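# Move three desk items onto the shelf under matching signs

## Task

Take the three objects on the desk and set each one on the top surface of the low shelf beneath its matching sign: the cardboard box beneath the yellow sign, the masking tape roll beneath the red sign, the yellow sponge beneath the blue sign. Each item must rest there by itself at the end, not held or propped by the robot. The robot must not tip over or be left leaning, or the task fails.

## Robot and tools

Robot: a Hello Robot Stretch 3 with a single arm. It has a two-wheel differential base (0.33 m long, 0.34 m wide), a lift that slides up and down a mast, and a telescoping arm that reaches out to the robot's RIGHT side, ending in a wrist (yaw, pitch, roll) and a two-finger gripper. The base cannot strafe, so to shift the gripper along the robot's forward direction you drive the base. Turning in place pivots about the point midway between the drive wheels, 0.05 m behind the front edge; with arm retracted and wrist folded the swept circle has radius 0.28 m, larger if the wrist is unfolded. Something may occasionally nudge loose objects.

Frames: base frame has its origin on the floor between the drive wheels, x forward, y to the left, z up. hand_pose is reported in this frame, at the point where closed fingertips meet. Odometry frame is the base frame where the scene began; heading is positive to the left, range -3.142 to 3.142.

Cameras: head_camera and nav_camera (fisheye) ride on the head and are aimed with head_pan_rad and head_tilt_rad; wrist_camera is on the gripper. Calibration lines give K, distortion and T_world_to_cam (base frame to camera), with small per-scene errors.

execute_actions takes "actions", a list run in order. Each action may have "robot" (a command, a list of up to 8 commands run in sequence, or {"stop": true}), "steps" (1 to 450 control steps at 30 per second; default 1) and "until" (early-exit condition, only with steps). An action with only steps just waits. An empty list returns the current state and images. If any part of a call is invalid or out of range, nothing in that call runs.

A command holds "base", "joints", "contact_limits", or combinations; its motions begin together and keep going after the call returns. In a list, {"pause_s": s} (up to 15) waits. base takes exactly one key: translate_m, a straight drive offset in metres from the base's current spot, forward positive, magnitude at most 1; or rotate_rad, an in-place turn offset in radians, left (counter-clockwise) positive, magnitude at most 3.2. Base offsets count from where the base is when that command begins. joints takes absolute targets by name; unnamed joints keep their previous targets: lift_m 0 to 1.1 (arm height on mast, m); arm_m 0 to 0.52 (extension, m); wrist_yaw_rad -1.345 to 4.42 (0 along the arm, positive swings toward the front, 3.0 folded over the base); wrist_pitch_rad -1.57 to 0.451 (0 level, negative tips fingertips down); wrist_roll_rad -2.911 to 2.911; gripper_m -0.089 to 0.179 (bigger is wider; actual fingertip gap is about 0.007 less when nearly shut, 0.025 less fully open, zero below 0.007); head_pan_rad -3.953 to 1.73 (0 forward, positive left, -1.57 looks along the arm); head_tilt_rad -1.53 to 0.419 (negative down). contact_limits {"arm_m": n} sets the motor_effort percent (1 to 100) at which the arm halts; it applies until arm_m's next command. A new command overrides at once and discards the rest of an older queue.

until: {"robot": {"status": "ended"}} fires when nothing reports moving and no queue runs. Fields can also be compared, e.g. {"lift_m": [">", 0.3]} or base_status ["!=", "moving"]; numbers compare as printed. {"any": {"status": "ended"}} fires when any single motion or queue finishes.

Fast base speed (0.30 m/s, 1.9 rad/s) needs lift_m under 0.30, arm_m under 0.03 and wrist_yaw_rad over 2.54; otherwise 0.10 m/s and 0.63 rad/s.

Gripping: command gripper_m smaller than the object's width (lower squeezes harder, but the stall guard eases off, so objects can slip). Release by opening at least 0.02 beyond the contact value. Neither the reading nor "done" proves a grasp; check images. To fold or unfold the wrist safely, keep lift_m 0.32 to 0.95, wrist_pitch_rad -0.4, roll near 0; once folded, lift can drop to 0.25. If wrist_yaw_rad goes below -0.4, pitch down to -0.5 or lower.

Result lines: base_status with distance travelled versus goal; joint_goals; joint_status per joint (moving, done, off_target, contact_stop, time_out, stopped, not_commanded, torque_fault); measured_speeds; refusals, queue (idle/running/done/dropped/stopped) and queue_left. Lines starting refused:, dropped:, replaced: explain failures. on_its_own reports goals the robot changed itself, slack or switched-off joints, motors loaded at rest, and base_tilt lean. Also base_odometry, turned_by_wheels, turned_by_imu, base_tilt (forward/right degrees), motor_effort (percent, peak in brackets), lidar_m (12 sectors of 30 degrees, first straight ahead, counter-clockwise, plane 0.17 m up, "-" for nothing), wrist_depth_mm and head_depth_mm (7x7 median depths).

Contact: arm and lift halt and go slack when pushing firmly; base, wrist and head do not stop. Wrist servos overloaded for seconds shut off for 10 s (torque_fault) and refuse goals.

zoom_image: "camera" (head_camera, nav_camera, wrist_camera) and "region" [x0, y0, x1, y1] pixels of that camera's latest image, at most 504x504.

finished_scene: "scene" number; ends it permanently after a hold. Let every motion finish first.

Avoid: pushing on rigid things with the gripper above about 0.45 m, repeated pushes after a contact_stop, driving while gripping or hooking something fixed, snagging furniture (worst reversing). If tipping, reverse the last move in small steps, pull the gripper free, and lower lift_m to about 0.2. Also avoid drops, slams and hard hits.

Each tool is called after "Request:" by a JSON object that holds its "api" and its "payload", one argument or row to a line.

## Session

Request:
{"api": "execute_actions", "payload": {
  "actions": []
}}

Scene clock: 0.00 s.
robot.base_odometry: x=+0.000 y=+0.000 heading=+0.000 (m, m, rad; robot's odometry frame)
robot.turned_by_wheels: +0.000 (rad since the last result)
robot.turned_by_imu: +0.000 (rad since the last result)
robot.base_tilt: forward=+0.0 right=+1.0 (deg)
robot.lidar_m: 1.13 1.45 1.78 1.93 2.29 2.53 2.33 2.00 2.44 1.97 1.92 1.46
robot.head_depth_mm: 1483 1488 1491 1496 1492 1499 1346 / 1457 1464 1454 1470 1462 1463 1351 / 1444 1438 1442 1439 1440 1438 1435 / 1417 1410 1416 1420 1413 1422 1416 / 1393 1397 1393 1398 1392 1398 1397 / 1375 1372 1368 1370 1368 1371 1373 / 1345 1347 1359 1350 1356 1361 1354
robot.base_status: not_commanded
robot.joint_positions: lift_m=+0.529 arm_m=+0.000 wrist_yaw_rad=+2.938 wrist_pitch_rad=-0.440 wrist_roll_rad=-0.010 gripper_m=+0.037 head_pan_rad=+0.014 head_tilt_rad=-0.015
robot.joint_goals: lift_m=+0.529 arm_m=+0.000 wrist_yaw_rad=+2.938 wrist_pitch_rad=-0.440 wrist_roll_rad=-0.010 gripper_m=+0.037 head_pan_rad=+0.014 head_tilt_rad=-0.015
robot.joint_status: lift_m=not_commanded arm_m=not_commanded wrist_yaw_rad=not_commanded wrist_pitch_rad=not_commanded wrist_roll_rad=not_commanded gripper_m=not_commanded head_pan_rad=not_commanded head_tilt_rad=not_commanded
robot.measured_speeds: translate_m=+0.000 rotate_rad=+0.000 lift_m=+0.000 arm_m=+0.000 wrist_yaw_rad=+0.000 wrist_pitch_rad=+0.000 wrist_roll_rad=+0.000 head_pan_rad=+0.000 head_tilt_rad=+0.000
robot: refusals=0 queue=idle queue_left=0
robot.motor_effort: left_wheel=+0 right_wheel=+0 lift_m=+31 arm_m=+0 wrist_yaw_rad=+0 wrist_pitch_rad=+5 wrist_roll_rad=+0 gripper_m=+0 head_pan_rad=+0 head_tilt_rad=+3 (%)
robot.hand_pose: x=+0.0237 y=+0.0719 z=+0.5367 quat_wxyz=(+0.224, +0.699, +0.085, +0.674) (m; robot's base frame)
robot.wrist_depth_mm: - - - - - - - / - - - - - - - / - - - - - - - / - - - - - - - / 952 - - 919 936 912 900 / 786 771 - 796 800 787 779 / 679 688 666 678 662 671 662
pictures: head_camera (sideways: a quarter turn clockwise sets it upright), nav_camera (sideways: a quarter turn counterclockwise sets it upright), wrist_camera
Images, in order (width x height): head_camera 896x504, nav_camera 672x504, wrist_camera 644x364.

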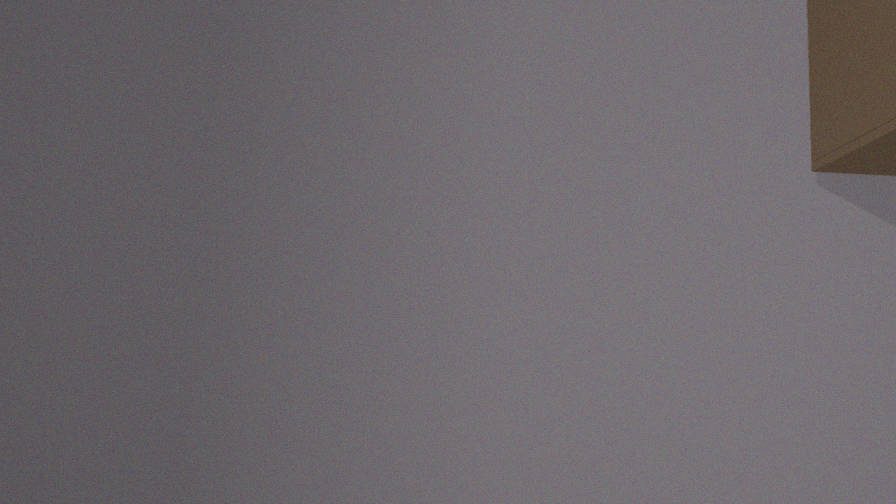

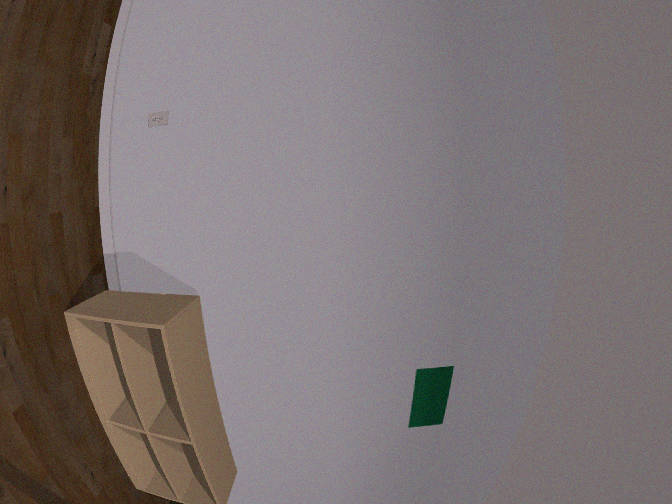

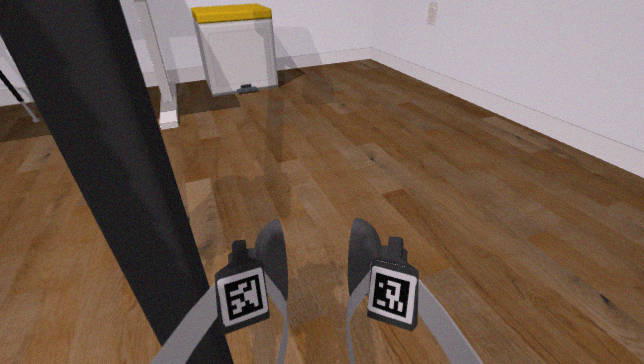

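Request:
{"api": "execute_actions", "payload": {
  "actions": [
    {"robot":{"joints":{"head_pan_rad":-1.2,"head_tilt_rad":-0.4}},"steps":100,"until":{"robot":{"status":"ended"}}}
  ]
}}

Request:
{"api": "execute_actions", "payload": {
  "actions": [
    {"robot":{"joints":{"head_pan_rad":-3.0,"head_tilt_rad":-0.4}},"steps":100,"until":{"robot":{"status":"ended"}}}
  ]
}}

Request:
{"api": "execute_actions", "payload": {
  "actions": [
    {"robot":{"joints":{"head_pan_rad":1.5,"head_tilt_rad":-0.4}},"steps":150,"until":{"robot":{"status":"ended"}}}
  ]
}}

Scene clock: 5.23 s.
robot.base_odometry: x=+0.000 y=+0.000 heading=+0.000 (m, m, rad; robot's odometry frame)
robot.turned_by_wheels: +0.000 (rad since the last result)
robot.turned_by_imu: +0.000 (rad since the last result)
robot.base_tilt: forward=+0.0 right=+1.0 (deg)
robot.lidar_m: 1.13 1.45 1.78 1.93 2.30 2.51 2.32 2.00 2.44 1.97 1.92 1.46
robot.head_depth_mm: 1995 2099 2238 2349 2425 1890 1522 / 2011 2157 2295 2382 2241 1882 1506 / 2062 2187 2332 2381 2264 1875 1506 / 2113 2242 2386 2308 2317 1863 1485 / 2146 2291 2452 2438 2325 1848 1480 / 2222 2371 2470 2329 2350 1829 1476 / 2241 2389 2566 2739 2290 1832 1475
robot.base_status: not_commanded
robot.joint_positions: lift_m=+0.529 arm_m=+0.000 wrist_yaw_rad=+2.938 wrist_pitch_rad=-0.440 wrist_roll_rad=-0.010 gripper_m=+0.037 head_pan_rad=-1.193 head_tilt_rad=-0.395
robot.joint_goals: lift_m=+0.529 arm_m=+0.000 wrist_yaw_rad=+2.938 wrist_pitch_rad=-0.440 wrist_roll_rad=-0.010 gripper_m=+0.037 head_pan_rad=-1.200 head_tilt_rad=-0.400
robot.joint_status: lift_m=not_commanded arm_m=not_commanded wrist_yaw_rad=not_commanded wrist_pitch_rad=not_commanded wrist_roll_rad=not_commanded gripper_m=not_commanded head_pan_rad=done head_tilt_rad=done
robot.measured_speeds: translate_m=+0.000 rotate_rad=+0.000 lift_m=+0.000 arm_m=+0.000 wrist_yaw_rad=+0.000 wrist_pitch_rad=+0.000 wrist_roll_rad=+0.000 head_pan_rad=+0.000 head_tilt_rad=+0.000
robot: refusals=0 queue=done queue_left=0
robot.motor_effort: left_wheel=+0(0) right_wheel=+0(0) lift_m=+31(31) arm_m=+0(0) wrist_yaw_rad=+0(0) wrist_pitch_rad=+5(5) wrist_roll_rad=+0(0) gripper_m=+0(1) head_pan_rad=-4(50) head_tilt_rad=-2(28) (%)
robot.hand_pose: x=+0.0237 y=+0.0719 z=+0.5367 quat_wxyz=(+0.224, +0.699, +0.085, +0.674) (m; robot's base frame)
robot.wrist_depth_mm: - - - - - - - / - - - - - - - / - - - - - - - / - - - - - - - / 956 - - 924 921 921 897 / 792 784 - 773 802 771 765 / 689 686 664 682 659 669 666
pictures: head_camera (sideways: a quarter turn clockwise sets it upright), nav_camera (sideways: a quarter turn counterclockwise sets it upright), wrist_camera
camera_calibration (this result's frames):
head_camera: T_world_to_cam=[[-0.191373, 0.33935, -0.920988, 1.21607], [0.911642, 0.409162, -0.0386699, 0.0497119], [0.36371, -0.847012, -0.387668, 0.452742], [0, 0, 0, 1]] pos_world=[0.0227363, -0.049536, 1.29742]
nav_camera: T_world_to_cam=[[0.13527, -0.345682, 0.92855, -1.16299], [-0.930191, -0.367075, -0.00114606, 0.0638588], [0.341244, -0.863574, -0.371205, 0.444013], [0, 0, 0, 1]] pos_world=[0.0652018, 0.00485475, 1.24478]
wrist_camera: T_world_to_cam=[[0.977595, -0.210091, 0.0130223, -0.0181174], [-0.109417, -0.56004, -0.821208, 0.519113], [0.179821, 0.801384, -0.57048, 0.408672], [0, 0, 0, 1]] pos_world=[0.00102334, -0.0405852, 0.659674]
Images, in order (width x height): head_camera 896x504, nav_camera 672x504, wrist_camera 644x364.

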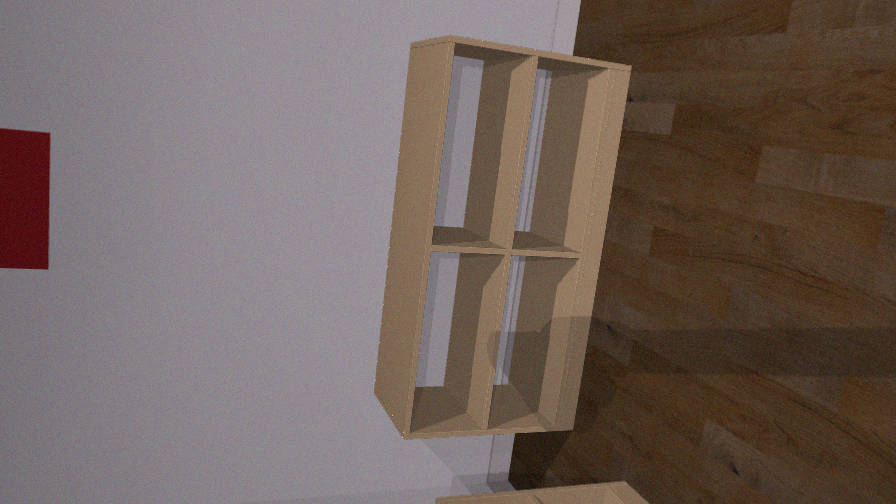

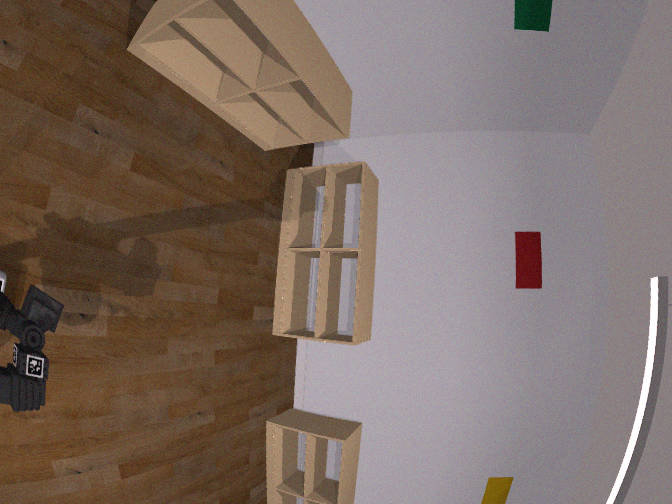

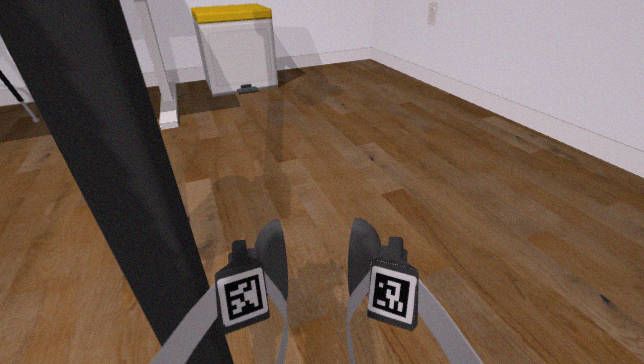

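Scene clock: 6.67 s.
robot.base_odometry: x=+0.000 y=+0.000 heading=+0.000 (m, m, rad; robot's odometry frame)
robot.turned_by_wheels: +0.000 (rad since the last result)
robot.turned_by_imu: +0.000 (rad since the last result)
robot.base_tilt: forward=+0.0 right=+0.9 (deg)
robot.lidar_m: 1.12 1.45 1.77 1.93 2.29 2.52 2.32 2.00 2.44 1.97 1.93 1.46
robot.head_depth_mm: 2055 2161 2329 2476 2500 1904 1520 / 2040 2173 2301 2472 2476 1878 1501 / 2023 2191 2332 2479 2465 1875 1505 / 2025 2154 2313 2457 2455 1836 1497 / 2024 2175 2337 2476 2448 1856 1498 / 2050 2152 2304 2468 2412 1831 1483 / 2028 2155 2289 2181 2207 1819 1473
robot.base_status: not_commanded
robot.joint_positions: lift_m=+0.529 arm_m=+0.000 wrist_yaw_rad=+2.938 wrist_pitch_rad=-0.440 wrist_roll_rad=-0.010 gripper_m=+0.037 head_pan_rad=-2.993 head_tilt_rad=-0.395
robot.joint_goals: lift_m=+0.529 arm_m=+0.000 wrist_yaw_rad=+2.938 wrist_pitch_rad=-0.440 wrist_roll_rad=-0.010 gripper_m=+0.037 head_pan_rad=-3.000 head_tilt_rad=-0.400
robot.joint_status: lift_m=not_commanded arm_m=not_commanded wrist_yaw_rad=not_commanded wrist_pitch_rad=not_commanded wrist_roll_rad=not_commanded gripper_m=not_commanded head_pan_rad=done head_tilt_rad=done
robot.measured_speeds: translate_m=+0.000 rotate_rad=+0.000 lift_m=+0.000 arm_m=+0.000 wrist_yaw_rad=+0.000 wrist_pitch_rad=+0.000 wrist_roll_rad=+0.000 head_pan_rad=+0.000 head_tilt_rad=+0.000
robot: refusals=0 queue=done queue_left=0
robot.motor_effort: left_wheel=+0(0) right_wheel=+0(0) lift_m=+31(31) arm_m=+0(1) wrist_yaw_rad=+0(0) wrist_pitch_rad=+5(5) wrist_roll_rad=+1(0) gripper_m=+0(0) head_pan_rad=-3(50) head_tilt_rad=-3(5) (%)
robot.hand_pose: x=+0.0237 y=+0.0719 z=+0.5367 quat_wxyz=(+0.224, +0.699, +0.085, +0.674) (m; robot's base frame)
robot.wrist_depth_mm: - - - - - - - / - - - - - - - / - - - - - - - / - - - - - - - / 950 - - 926 926 910 896 / 803 785 - 785 793 777 779 / 693 682 668 683 651 676 662
pictures: head_camera (sideways: a quarter turn clockwise sets it upright), nav_camera (sideways: a quarter turn counterclockwise sets it upright), wrist_camera
camera_calibration (this result's frames):
head_camera: T_world_to_cam=[[0.374235, 0.109307, -0.920869, 1.21247], [0.191342, -0.980762, -0.0386564, 0.0540883], [-0.907379, -0.161734, -0.387951, 0.460863], [0, 0, 0, 1]] pos_world=[-0.045919, -0.00494613, 1.29741]
nav_camera: T_world_to_cam=[[-0.367658, -0.0532336, 0.928436, -1.15977], [-0.146129, 0.989265, -0.00114539, 0.0590751], [-0.918408, -0.136093, -0.37149, 0.452068], [0, 0, 0, 1]] pos_world=[-0.00258314, -0.0586565, 1.24478]
Images, in order (width x height): head_camera 896x504, nav_camera 672x504, wrist_camera 644x364.

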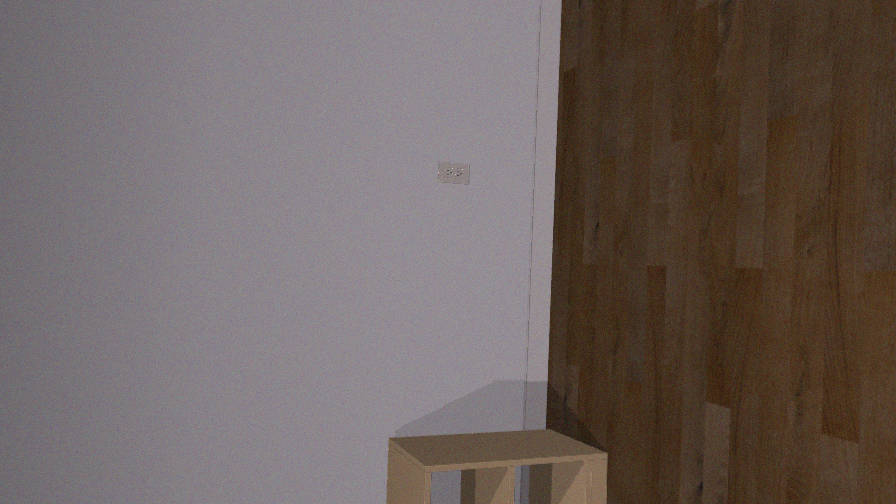

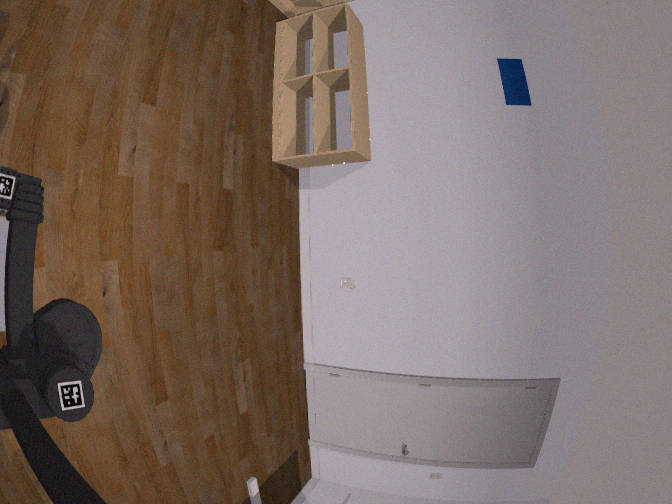

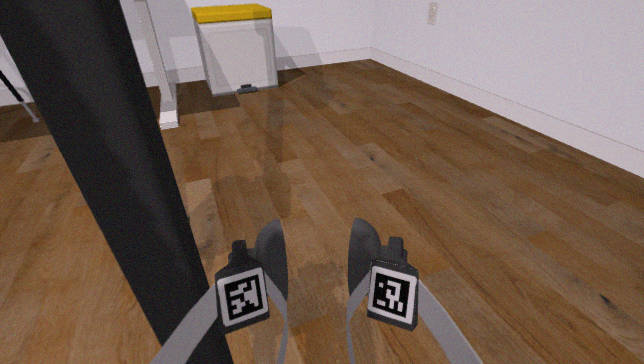

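Scene clock: 9.30 s.
robot.base_odometry: x=+0.000 y=+0.000 heading=+0.000 (m, m, rad; robot's odometry frame)
robot.turned_by_wheels: +0.000 (rad since the last result)
robot.turned_by_imu: +0.000 (rad since the last result)
robot.base_tilt: forward=+0.0 right=+0.9 (deg)
robot.lidar_m: 1.13 1.45 1.78 1.93 2.30 2.52 2.32 1.99 2.44 1.97 1.92 1.46
robot.head_depth_mm: 2304 2461 2597 2717 2543 1906 1523 / 2245 2381 2578 2808 2501 1867 1511 / 2209 2339 2485 2735 2448 1868 1493 / 2174 2289 2451 2545 2340 1861 1494 / 2123 2251 2389 2300 2255 1849 1486 / 2074 2203 2336 2457 2321 1831 1466 / 2015 2147 2269 1907 2188 1820 1477
robot.base_status: not_commanded
robot.joint_positions: lift_m=+0.529 arm_m=+0.000 wrist_yaw_rad=+2.938 wrist_pitch_rad=-0.440 wrist_roll_rad=-0.010 gripper_m=+0.037 head_pan_rad=+1.493 head_tilt_rad=-0.395
robot.joint_goals: lift_m=+0.529 arm_m=+0.000 wrist_yaw_rad=+2.938 wrist_pitch_rad=-0.440 wrist_roll_rad=-0.010 gripper_m=+0.037 head_pan_rad=+1.500 head_tilt_rad=-0.400
robot.joint_status: lift_m=not_commanded arm_m=not_commanded wrist_yaw_rad=not_commanded wrist_pitch_rad=not_commanded wrist_roll_rad=not_commanded gripper_m=not_commanded head_pan_rad=done head_tilt_rad=done
robot.measured_speeds: translate_m=+0.000 rotate_rad=+0.000 lift_m=+0.000 arm_m=+0.000 wrist_yaw_rad=+0.000 wrist_pitch_rad=+0.000 wrist_roll_rad=+0.000 head_pan_rad=+0.000 head_tilt_rad=+0.000
robot: refusals=0 queue=done queue_left=0
robot.motor_effort: left_wheel=+0(0) right_wheel=+0(0) lift_m=+31(31) arm_m=+0(0) wrist_yaw_rad=+0(0) wrist_pitch_rad=+5(5) wrist_roll_rad=+0(0) gripper_m=+0(0) head_pan_rad=+5(50) head_tilt_rad=-1(2) (%)
robot.hand_pose: x=+0.0237 y=+0.0719 z=+0.5367 quat_wxyz=(+0.224, +0.699, +0.085, +0.674) (m; robot's base frame)
robot.wrist_depth_mm: - - - - - - - / - - - - - - - / - - - - - - - / - - - - - - - / 959 - - 921 938 916 915 / 796 795 - 780 810 767 774 / 695 689 660 675 662 677 670
pictures: head_camera (sideways: a quarter turn clockwise sets it upright), nav_camera (sideways: a quarter turn counterclockwise sets it upright), wrist_camera
camera_calibration (this result's frames):
head_camera: T_world_to_cam=[[0.0223345, -0.389232, -0.920869, 1.21461], [-0.998669, 0.0341512, -0.0386564, 0.0613473], [0.0464951, 0.920507, -0.387951, 0.455045], [0, 0, 0, 1]] pos_world=[0.0129806, 0.0517986, 1.29741]
nav_camera: T_world_to_cam=[[0.030823, 0.370211, 0.928436, -1.1622], [0.996785, -0.0801177, -0.00114539, 0.0521033], [0.0739601, 0.925486, -0.37149, 0.446014], [0, 0, 0, 1]] pos_world=[-0.0491006, 0.0216535, 1.24478]
Images, in order (width x height): head_camera 896x504, nav_camera 672x504, wrist_camera 644x364.

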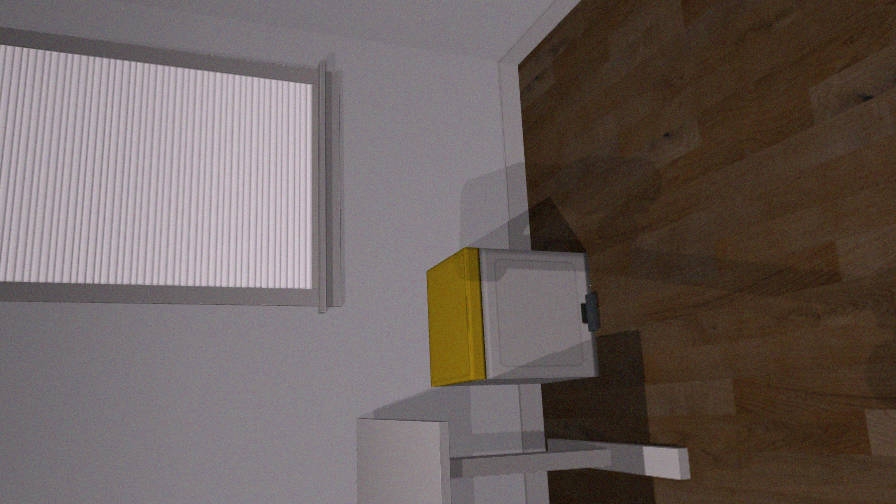

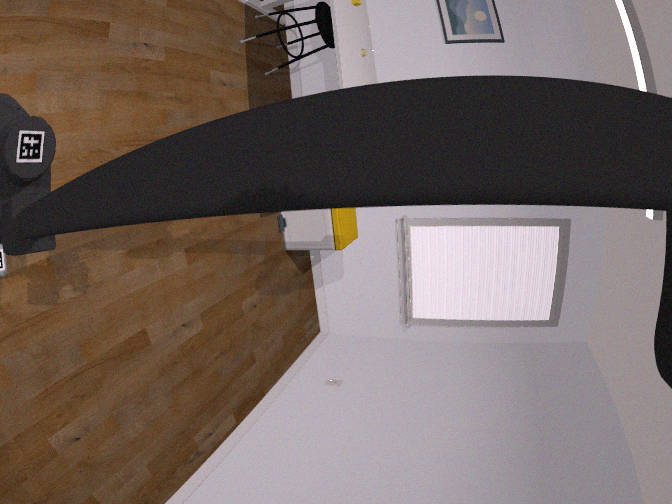

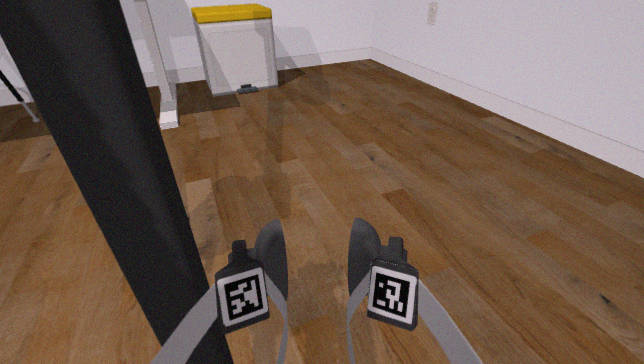

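Request:
{"api": "execute_actions", "payload": {
  "actions": [
    {"robot":{"joints":{"head_pan_rad":0,"head_tilt_rad":-0.4,"lift_m":0.28}},"steps":60},
    {"robot":{"base":{"rotate_rad":2.1}},"steps":200,"until":{"robot":{"status":"ended"}}}
  ]
}}

Scene clock: 16.80 s.
robot.base_odometry: x=+0.000 y=+0.000 heading=+2.100 (m, m, rad; robot's odometry frame)
robot.turned_by_wheels: +2.100 (rad since the last result)
robot.turned_by_imu: +2.091 (rad since the last result)
robot.base_tilt: forward=-0.1 right=+0.9 (deg)
robot.lidar_m: 2.37 2.53 2.32 2.00 2.60 1.97 1.92 1.46 1.13 1.45 1.77 1.93
robot.head_depth_mm: 2017 2150 2271 1931 2410 1892 1519 / 2092 2248 2326 2064 2486 1879 1500 / 2180 2333 2428 2598 2476 1873 1500 / 2251 2397 2506 2392 2430 1857 1491 / 2321 2474 2624 2838 2259 1833 1477 / 2425 2590 2684 2475 2401 1828 1471 / 2573 2713 2866 3116 2370 1817 1469
robot.base_status: done (rotate_rad +2.0998 of +2.1000)
robot.joint_positions: lift_m=+0.280 arm_m=+0.000 wrist_yaw_rad=+2.938 wrist_pitch_rad=-0.441 wrist_roll_rad=-0.010 gripper_m=+0.037 head_pan_rad=+0.007 head_tilt_rad=-0.396
robot.joint_goals: lift_m=+0.280 arm_m=+0.000 wrist_yaw_rad=+2.938 wrist_pitch_rad=-0.441 wrist_roll_rad=-0.010 gripper_m=+0.037 head_pan_rad=+0.000 head_tilt_rad=-0.400
robot.joint_status: lift_m=done arm_m=not_commanded wrist_yaw_rad=not_commanded wrist_pitch_rad=not_commanded wrist_roll_rad=not_commanded gripper_m=not_commanded head_pan_rad=done head_tilt_rad=done
robot.measured_speeds: translate_m=+0.000 rotate_rad=+0.000 lift_m=+0.000 arm_m=+0.000 wrist_yaw_rad=+0.000 wrist_pitch_rad=+0.000 wrist_roll_rad=+0.000 head_pan_rad=+0.000 head_tilt_rad=+0.000
robot: refusals=0 queue=done queue_left=0
robot.motor_effort: left_wheel=-4(11) right_wheel=+4(12) lift_m=+20(30) arm_m=+0(0) wrist_yaw_rad=+1(1) wrist_pitch_rad=+6(5) wrist_roll_rad=+0(0) gripper_m=-1(0) head_pan_rad=-4(50) head_tilt_rad=-1(1) (%)
robot.hand_pose: x=+0.0236 y=+0.0718 z=+0.2881 quat_wxyz=(+0.224, +0.699, +0.085, +0.674) (m; robot's base frame)
robot.wrist_depth_mm: - - - - - - - / - - - - - - - / - 967 952 946 928 926 908 / 742 - 739 720 713 717 703 / 602 - 616 580 580 582 573 / 508 490 - 511 505 486 481 / 443 - - - 412 421 418
pictures: head_camera (sideways: a quarter turn clockwise sets it upright), nav_camera (sideways: a quarter turn counterclockwise sets it upright), wrist_camera
camera_calibration (this result's frames):
head_camera: T_world_to_cam=[[-0.38662, -0.0552855, -0.92058, 1.21673], [-0.0507392, 0.997965, -0.0386237, 0.0555223], [0.920842, 0.0317768, -0.388639, 0.450606], [0, 0, 0, 1]] pos_world=[0.0582923, -0.0024606, 1.29737]
nav_camera: T_world_to_cam=[[0.372184, 0.000705908, 0.928159, -1.16392], [0.00474899, -0.999988, -0.00114377, 0.0581526], [0.928147, 0.00483351, -0.372183, 0.441706], [0, 0, 0, 1]] pos_world=[0.022949, 0.0568386, 1.24476]
wrist_camera: T_world_to_cam=[[0.977596, -0.210086, 0.0130251, -0.0148867], [-0.109488, -0.560381, -0.820966, 0.314855], [0.179772, 0.801147, -0.570828, 0.267023], [0, 0, 0, 1]] pos_world=[0.0010227, -0.0406131, 0.411103]
Images, in order (width x height): head_camera 896x504, nav_camera 672x504, wrist_camera 644x364.

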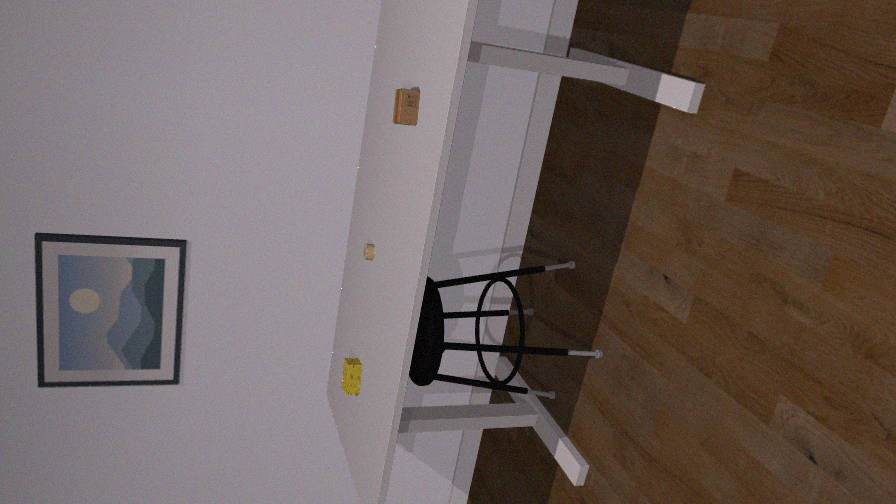

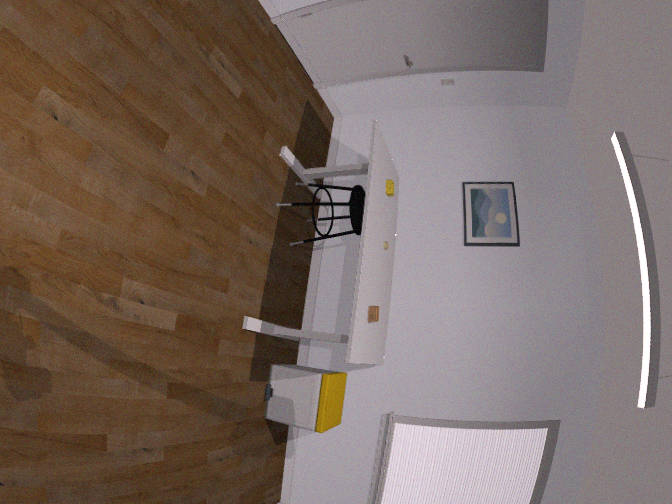

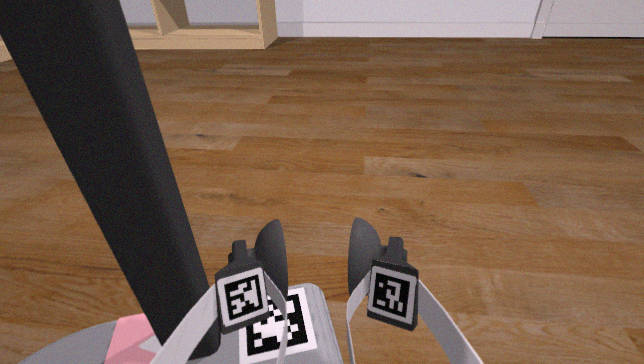

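Request:
{"api": "execute_actions", "payload": {
  "actions": [
    {"robot":[{"base":{"rotate_rad":-0.33}},{"base":{"translate_m":1.0}},{"base":{"rotate_rad":1.57},"joints":{"head_pan_rad":-1.3,"head_tilt_rad":-0.7}},{"base":{"translate_m":0.25},"joints":{"lift_m":0.9}}],"steps":450,"until":{"robot":{"status":"ended"}}}
  ]
}}

Scene clock: 36.47 s.
robot.base_odometry: x=-0.443 y=+0.931 heading=-2.943 (m, m, rad; robot's odometry frame)
robot.turned_by_wheels: +1.240 (rad since the last result)
robot.turned_by_imu: +1.237 (rad since the last result)
robot.base_tilt: forward=-0.1 right=+0.8 (deg)
robot.lidar_m: 2.02 2.14 2.71 2.98 1.93 1.78 1.72 1.78 1.09 0.95 1.04 1.44
robot.head_depth_mm: 1183 1303 1220 910 800 1416 - / 1220 1350 1210 909 1576 1516 - / 1250 1390 1202 920 1610 - - / 1293 1439 1194 913 1655 1460 - / 1333 1466 1177 912 1636 1423 1227 / 1374 1491 1173 930 1677 1411 1226 / 1420 1541 1166 961 1638 1405 1209
robot.base_status: done (translate_m +0.2500 of +0.2500)
robot.joint_positions: lift_m=+0.900 arm_m=+0.000 wrist_yaw_rad=+2.938 wrist_pitch_rad=-0.441 wrist_roll_rad=-0.010 gripper_m=+0.037 head_pan_rad=-1.293 head_tilt_rad=-0.692
robot.joint_goals: lift_m=+0.900 arm_m=+0.000 wrist_yaw_rad=+2.938 wrist_pitch_rad=-0.441 wrist_roll_rad=-0.010 gripper_m=+0.037 head_pan_rad=-1.300 head_tilt_rad=-0.700
robot.joint_status: lift_m=done arm_m=not_commanded wrist_yaw_rad=not_commanded wrist_pitch_rad=not_commanded wrist_roll_rad=not_commanded gripper_m=not_commanded head_pan_rad=done head_tilt_rad=done
robot.measured_speeds: translate_m=+0.000 rotate_rad=+0.000 lift_m=+0.000 arm_m=+0.000 wrist_yaw_rad=+0.000 wrist_pitch_rad=+0.000 wrist_roll_rad=+0.000 head_pan_rad=+0.000 head_tilt_rad=+0.000
robot: refusals=0 queue=done queue_left=0
robot.motor_effort: left_wheel=-4(13) right_wheel=+4(13) lift_m=+41(42) arm_m=+0(0) wrist_yaw_rad=+1(0) wrist_pitch_rad=+5(5) wrist_roll_rad=+0(0) gripper_m=-1(0) head_pan_rad=-4(50) head_tilt_rad=-4(26) (%)
robot.hand_pose: x=+0.0236 y=+0.0717 z=+0.9071 quat_wxyz=(+0.224, +0.699, +0.085, +0.674) (m; robot's base frame)
robot.wrist_depth_mm: - - - - - - - / - - - - - - - / - - - - - - - / - - - - - - - / - - - - - - - / - - - - - - - / - - - - - - -
pictures: head_camera (sideways: a quarter turn clockwise sets it upright), nav_camera (sideways: a quarter turn counterclockwise sets it upright), wrist_camera
camera_calibration (this result's frames):
head_camera: T_world_to_cam=[[-0.225637, 0.599724, -0.767736, 1.01643], [0.945478, 0.324787, -0.0241653, 0.03061], [0.234859, -0.731331, -0.64031, 0.78224], [0, 0, 0, 1]] pos_world=[0.0166889, -0.0474459, 1.28197]
nav_camera: T_world_to_cam=[[0.169967, -0.603155, 0.779305, -0.968565], [-0.962358, -0.271785, -0.000460359, 0.063162], [0.212081, -0.749892, -0.626645, 0.777162], [0, 0, 0, 1]] pos_world=[0.0605878, 0.0157592, 1.24184]
wrist_camera: T_world_to_cam=[[0.977597, -0.210083, 0.0130267, -0.0229551], [-0.109524, -0.560557, -0.820841, 0.822917], [0.179747, 0.801025, -0.571008, 0.620582], [0, 0, 0, 1]] pos_world=[0.00102239, -0.0406329, 1.03014]
Images, in order (width x height): head_camera 896x504, nav_camera 672x504, wrist_camera 644x364.

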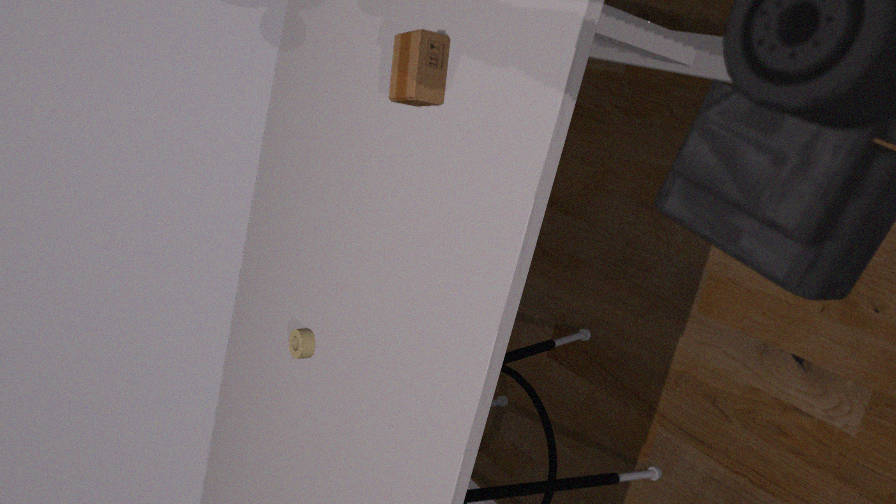

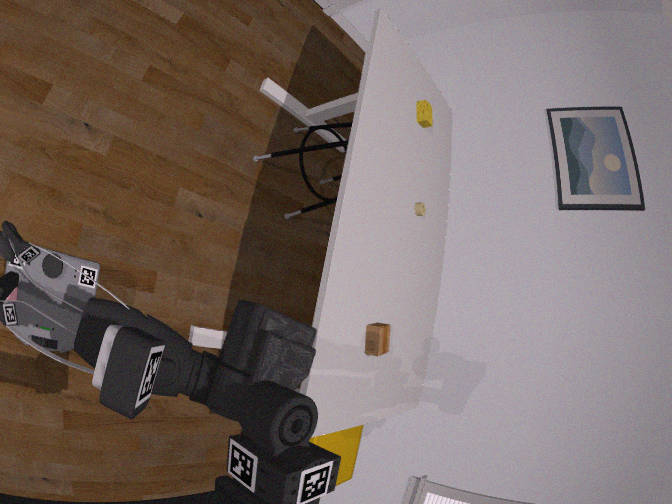

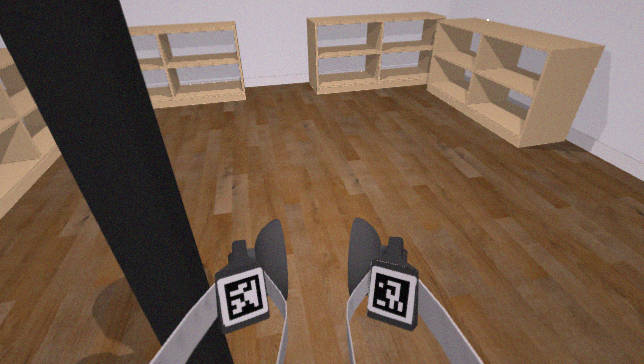

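Request:
{"api": "execute_actions", "payload": {
  "actions": [
    {"robot":[{"joints":{"wrist_yaw_rad":0,"gripper_m":0.17,"head_pan_rad":-1.57}},{"joints":{"wrist_pitch_rad":-0.2,"arm_m":0.25,"lift_m":0.8}}],"steps":300,"until":{"robot":{"status":"ended"}}}
  ]
}}

Scene clock: 48.07 s.
robot.base_odometry: x=-0.443 y=+0.931 heading=-2.943 (m, m, rad; robot's odometry frame)
robot.turned_by_wheels: +0.000 (rad since the last result)
robot.turned_by_imu: +0.001 (rad since the last result)
robot.base_tilt: forward=+0.0 right=+1.0 (deg)
robot.lidar_m: 2.02 2.15 2.72 2.96 1.94 1.77 1.72 1.79 1.09 0.95 1.04 1.44
robot.head_depth_mm: 1208 1351 1477 995 - - - / 1209 1353 1213 994 1623 1423 1236 / 1226 1359 1200 - 1574 1403 1233 / 1228 1366 1182 925 1599 1416 1234 / 1232 1381 1183 905 1604 1422 1223 / 1235 1372 1169 904 1589 1407 1218 / 1240 1380 1165 897 1629 1408 1213
robot.base_status: done (translate_m +0.2500 of +0.2500)
robot.joint_positions: lift_m=+0.800 arm_m=+0.250 wrist_yaw_rad=+0.001 wrist_pitch_rad=-0.225 wrist_roll_rad=-0.010 gripper_m=+0.170 head_pan_rad=-1.563 head_tilt_rad=-0.692
robot.joint_goals: lift_m=+0.800 arm_m=+0.250 wrist_yaw_rad=+0.000 wrist_pitch_rad=-0.200 wrist_roll_rad=-0.010 gripper_m=+0.170 head_pan_rad=-1.570 head_tilt_rad=-0.700
robot.joint_status: lift_m=done arm_m=done wrist_yaw_rad=done wrist_pitch_rad=done wrist_roll_rad=not_commanded gripper_m=done head_pan_rad=done head_tilt_rad=done
robot.measured_speeds: translate_m=+0.000 rotate_rad=+0.000 lift_m=+0.000 arm_m=+0.000 wrist_yaw_rad=+0.000 wrist_pitch_rad=+0.000 wrist_roll_rad=+0.000 head_pan_rad=+0.000 head_tilt_rad=+0.000
robot: refusals=0 queue=done queue_left=0
robot.motor_effort: left_wheel=-4(4) right_wheel=+4(4) lift_m=+20(43) arm_m=+3(2) wrist_yaw_rad=-1(1) wrist_pitch_rad=+9(10) wrist_roll_rad=+0(0) gripper_m=+0(83) head_pan_rad=-4(29) head_tilt_rad=-5(4) (%)
robot.hand_pose: x=-0.0212 y=-0.6391 z=+0.8586 quat_wxyz=(+0.706, +0.080, -0.699, -0.079) (m; robot's base frame)
robot.wrist_depth_mm: 797 806 814 802 804 810 802 / 850 849 847 852 855 847 848 / 895 887 884 886 888 889 916 / 655 644 633 628 618 925 964 / 462 459 452 373 447 480 - / 363 355 355 353 347 347 741 / - 285 291 288 285 283 272
pictures: head_camera (sideways: a quarter turn clockwise sets it upright), nav_camera (sideways: a quarter turn counterclockwise sets it upright), wrist_camera
camera_calibration (this result's frames):
head_camera: T_world_to_cam=[[-0.0575294, 0.638178, -0.767736, 1.01541], [0.997852, 0.0608816, -0.0241653, 0.0302905], [0.0313192, -0.767478, -0.64031, 0.783481], [0, 0, 0, 1]] pos_world=[0.00365241, -0.0485515, 1.28197]
nav_camera: T_world_to_cam=[[0.00296042, -0.626638, 0.779305, -0.967546], [-0.999986, -0.00529674, -0.00046036, 0.0633915], [0.00441626, -0.779292, -0.626645, 0.778428], [0, 0, 0, 1]] pos_world=[0.0628172, 0.000657439, 1.24184]
wrist_camera: T_world_to_cam=[[-0.999898, 0.00899602, 0.0111072, -0.0281129], [-0.00683319, 0.381678, -0.92427, 1.07291], [-0.0125541, -0.924252, -0.381577, -0.0990099], [0, 0, 0, 1]] pos_world=[-0.0220215, -0.500764, 0.954195]
Images, in order (width x height): head_camera 896x504, nav_camera 672x504, wrist_camera 644x364.

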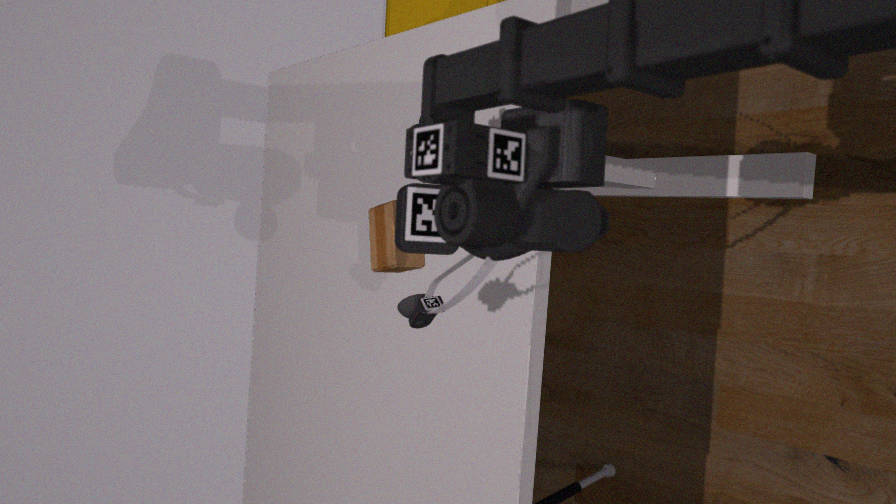

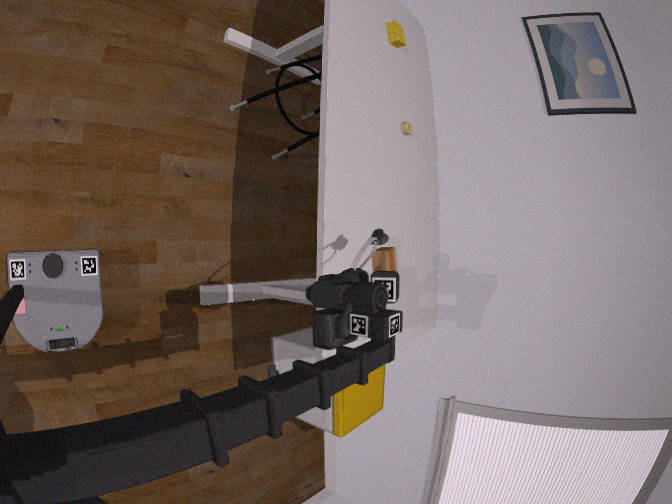

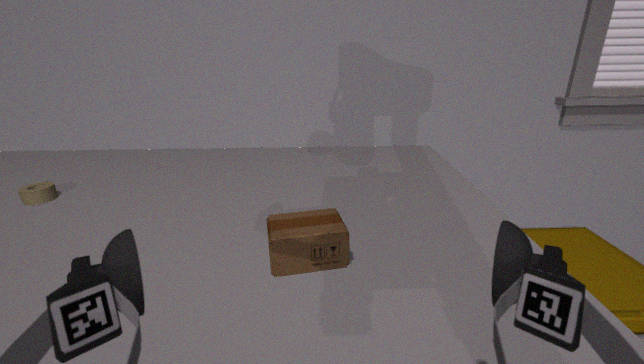

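Request:
{"api": "execute_actions", "payload": {
  "actions": [
    {"robot":[{"base":{"translate_m":0.015},"joints":{"arm_m":0.36,"lift_m":0.7}},{"joints":{"arm_m":0.46}}],"steps":300,"until":{"robot":{"status":"ended"}}}
  ]
}}

Scene clock: 55.33 s.
robot.base_odometry: x=-0.458 y=+0.928 heading=-2.943 (m, m, rad; robot's odometry frame)
robot.turned_by_wheels: +0.000 (rad since the last result)
robot.turned_by_imu: +0.001 (rad since the last result)
robot.base_tilt: forward=+0.0 right=+0.9 (deg)
robot.lidar_m: 2.00 2.12 2.70 2.96 1.95 1.79 1.73 1.81 1.10 0.95 1.03 1.43
robot.head_depth_mm: 1206 1345 1461 931 1408 1462 - / 1221 1349 1206 960 - 1405 1211 / 1217 1356 1198 - 1390 1393 1232 / 1236 1368 1193 883 1610 1430 1226 / 1236 1377 1178 908 1602 1428 1222 / 1236 1380 1174 905 1591 1418 1217 / 1248 1386 1165 901 1590 1415 1218
robot.base_status: done (translate_m +0.0150 of +0.0150)
robot.joint_positions: lift_m=+0.700 arm_m=+0.460 wrist_yaw_rad=+0.001 wrist_pitch_rad=-0.224 wrist_roll_rad=-0.010 gripper_m=+0.170 head_pan_rad=-1.563 head_tilt_rad=-0.692
robot.joint_goals: lift_m=+0.700 arm_m=+0.460 wrist_yaw_rad=+0.000 wrist_pitch_rad=-0.200 wrist_roll_rad=-0.010 gripper_m=+0.170 head_pan_rad=-1.570 head_tilt_rad=-0.700
robot.joint_status: lift_m=done arm_m=done wrist_yaw_rad=done wrist_pitch_rad=done wrist_roll_rad=not_commanded gripper_m=done head_pan_rad=done head_tilt_rad=done
robot.measured_speeds: translate_m=+0.000 rotate_rad=+0.000 lift_m=+0.000 arm_m=+0.000 wrist_yaw_rad=+0.000 wrist_pitch_rad=+0.000 wrist_roll_rad=+0.000 head_pan_rad=+0.000 head_tilt_rad=+0.000
robot: refusals=0 queue=done queue_left=0
robot.motor_effort: left_wheel=-4(6) right_wheel=+4(9) lift_m=+20(20) arm_m=+3(3) wrist_yaw_rad=-1(1) wrist_pitch_rad=+8(9) wrist_roll_rad=+1(0) gripper_m=+1(0) head_pan_rad=-4(3) head_tilt_rad=-3(5) (%)
robot.hand_pose: x=-0.0212 y=-0.8491 z=+0.7587 quat_wxyz=(+0.706, +0.080, -0.699, -0.079) (m; robot's base frame)
robot.wrist_depth_mm: 627 621 625 634 635 629 629 / 648 664 653 659 661 657 662 / 644 625 613 598 586 686 702 / 378 371 364 360 354 351 377 / 265 264 247 162 241 262 250 / 206 203 133 130 137 198 199 / - 163 130 134 145 162 156
pictures: head_camera (sideways: a quarter turn clockwise sets it upright), nav_camera (sideways: a quarter turn counterclockwise sets it upright), wrist_camera
camera_calibration (this result's frames):
head_camera: T_world_to_cam=[[-0.0575287, 0.638178, -0.767736, 1.01541], [0.997852, 0.0608805, -0.0241653, 0.0302905], [0.0313184, -0.767478, -0.64031, 0.783481], [0, 0, 0, 1]] pos_world=[0.00365235, -0.0485515, 1.28197]
nav_camera: T_world_to_cam=[[0.00295975, -0.626638, 0.779305, -0.967546], [-0.999986, -0.00529567, -0.00046036, 0.0633915], [0.00441542, -0.779292, -0.626645, 0.778428], [0, 0, 0, 1]] pos_world=[0.0628172, 0.000657378, 1.24184]
wrist_camera: T_world_to_cam=[[-0.999898, 0.00902366, 0.0111045, -0.025094], [-0.00682365, 0.38142, -0.924377, 1.06057], [-0.0125767, -0.924358, -0.381319, -0.331544], [0, 0, 0, 1]] pos_world=[-0.0220242, -0.710762, 0.854223]
Images, in order (width x height): head_camera 896x504, nav_camera 672x504, wrist_camera 644x364.

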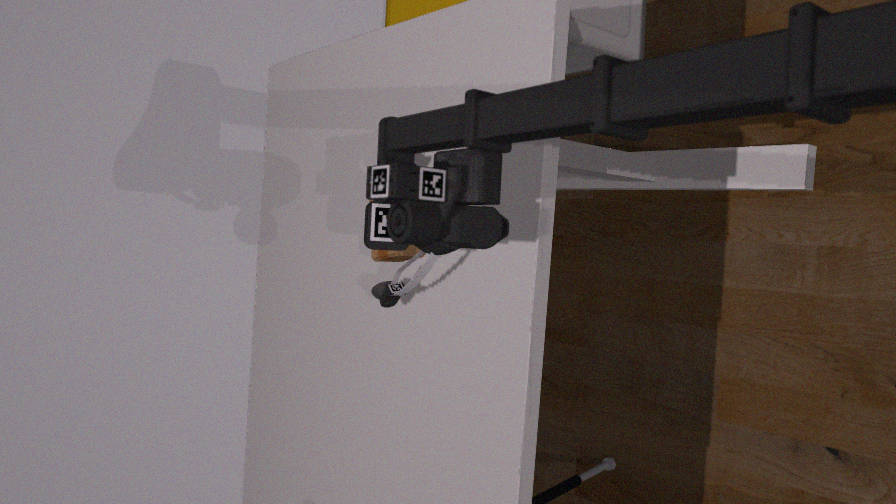

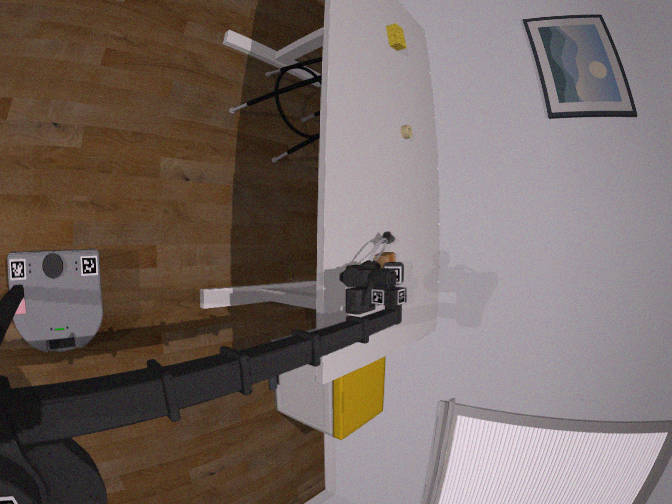

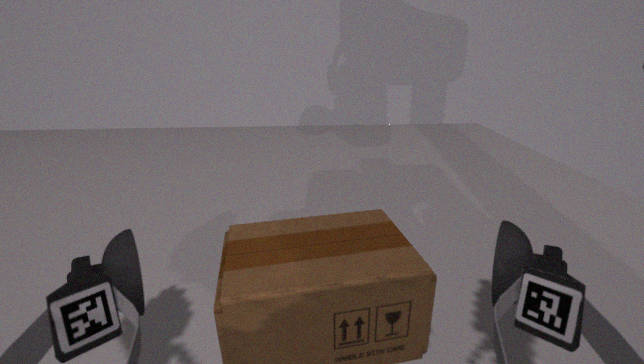

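Request:
{"api": "execute_actions", "payload": {
  "actions": [
    {"robot":[{"joints":{"lift_m":0.69}},{"joints":{"gripper_m":0.05}},{"joints":{"lift_m":0.8}},{"joints":{"arm_m":0,"wrist_pitch_rad":-0.4}},{"joints":{"wrist_yaw_rad":2.62},"base":{"rotate_rad":1.18}},{"joints":{"lift_m":0.28,"head_pan_rad":0,"head_tilt_rad":-0.5},"base":{"translate_m":0.3}}],"steps":450,"until":{"robot":{"status":"ended"}}}
  ]
}}

Scene clock: 76.67 s.
robot.base_odometry: x=-0.515 y=+0.634 heading=-1.764 (m, m, rad; robot's odometry frame)
robot.turned_by_wheels: +1.180 (rad since the last result)
robot.turned_by_imu: +1.177 (rad since the last result)
robot.base_tilt: forward=+2.1 right=+0.1 (deg)
robot.lidar_m: 2.69 2.69 1.84 1.86 1.85 2.01 1.24 1.35 1.20 1.92 1.92 1.99
robot.head_depth_mm: 2775 2852 2578 2516 2109 1678 1386 / 3032 3330 2957 2816 2115 1674 1388 / 2949 3248 3392 2844 2074 1653 1371 / 2860 3097 3118 2788 2061 1631 1369 / 2762 3026 3151 2773 2065 1644 1355 / 2692 2874 3022 2784 2037 1644 1358 / 2588 2790 2997 2744 2050 1629 1348
robot.base_status: moving (translate_m +0.3000 of +0.3000)
robot.joint_positions: lift_m=+0.416 arm_m=+0.000 wrist_yaw_rad=+2.618 wrist_pitch_rad=-0.422 wrist_roll_rad=-0.010 gripper_m=+0.054 head_pan_rad=-0.007 head_tilt_rad=-0.507
robot.joint_goals: lift_m=+0.280 arm_m=+0.000 wrist_yaw_rad=+2.620 wrist_pitch_rad=-0.400 wrist_roll_rad=-0.010 gripper_m=+0.053 head_pan_rad=+0.000 head_tilt_rad=-0.500
robot.joint_status: lift_m=moving arm_m=done wrist_yaw_rad=done wrist_pitch_rad=done wrist_roll_rad=not_commanded gripper_m=done head_pan_rad=done head_tilt_rad=done
robot.measured_speeds: translate_m=+0.000 rotate_rad=+0.000 lift_m=-0.110 arm_m=+0.000 wrist_yaw_rad=+0.000 wrist_pitch_rad=+0.000 wrist_roll_rad=+0.000 head_pan_rad=+0.000 head_tilt_rad=+0.000
robot: refusals=0 queue=running queue_left=0
robot.motor_effort: left_wheel=-6(9) right_wheel=+5(8) lift_m=+21(43) arm_m=-2(1) wrist_yaw_rad=+2(4) wrist_pitch_rad=+8(9) wrist_roll_rad=+1(0) gripper_m=-20(96) head_pan_rad=+5(51) head_tilt_rad=+4(21) (%)
robot.hand_pose: x=+0.0907 y=+0.0485 z=+0.4277 quat_wxyz=(+0.323, +0.703, -0.034, +0.633) (m; robot's base frame)
robot.wrist_depth_mm: - - - - - - - / - - - - - - - / - - - - - - - / - - - - - 976 938 / 803 815 154 143 151 790 774 / 670 691 120 125 131 670 647 / 598 559 129 133 142 549 562
pictures: head_camera (sideways: a quarter turn clockwise sets it upright), nav_camera (sideways: a quarter turn counterclockwise sets it upright), wrist_camera
camera_calibration (this result's frames):
head_camera: T_world_to_cam=[[-0.487176, -0.0491319, -0.87192, 1.15386], [-0.0407206, 0.998608, -0.0335184, 0.0488095], [0.872354, 0.0191758, -0.488499, 0.580846], [0, 0, 0, 1]] pos_world=[0.0574196, -0.00318821, 1.29146]
nav_camera: T_world_to_cam=[[0.472907, -0.00524602, 0.881097, -1.10313], [-0.00942437, -0.999955, -0.000895392, 0.0579156], [0.881062, -0.00788035, -0.472936, 0.5731], [0, 0, 0, 1]] pos_world=[0.0172894, 0.0566421, 1.24306]
wrist_camera: T_world_to_cam=[[0.862048, -0.506662, 0.0128941, -0.062212], [-0.272411, -0.484641, -0.831213, 0.439182], [0.427393, 0.713033, -0.555805, 0.328738], [0, 0, 0, 1]] pos_world=[0.0327673, -0.0530762, 0.54857]
Images, in order (width x height): head_camera 896x504, nav_camera 672x504, wrist_camera 644x364.

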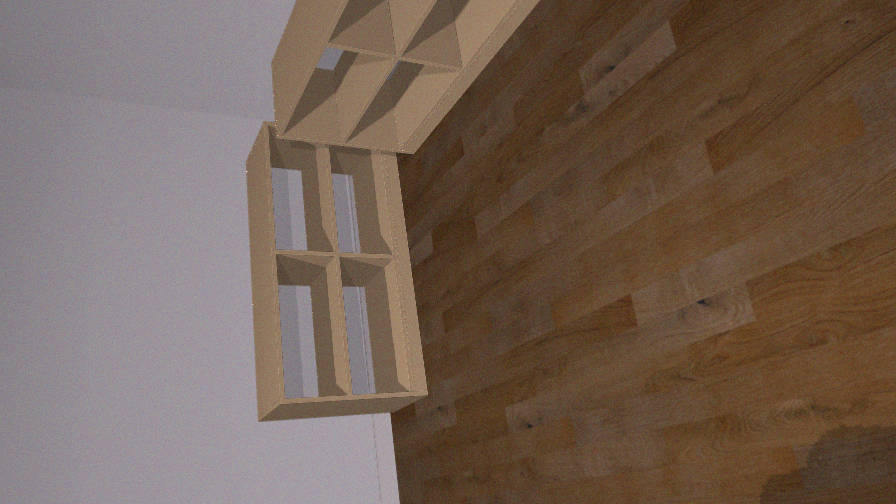

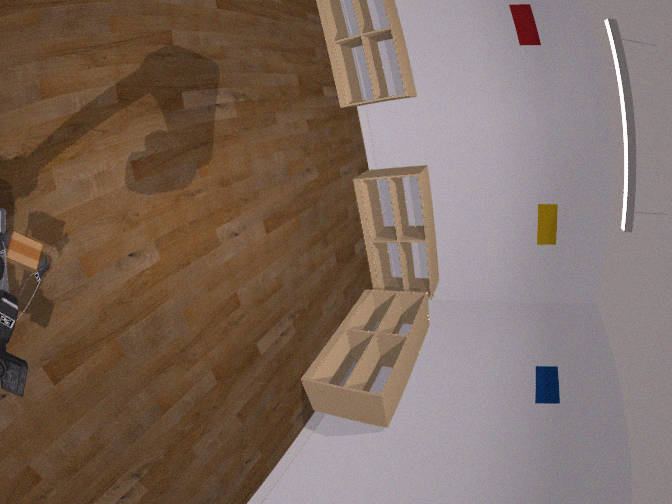

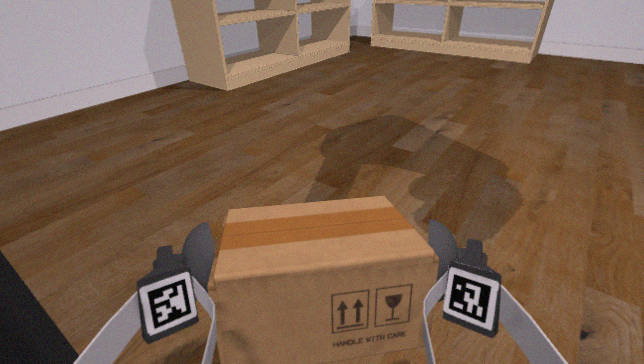

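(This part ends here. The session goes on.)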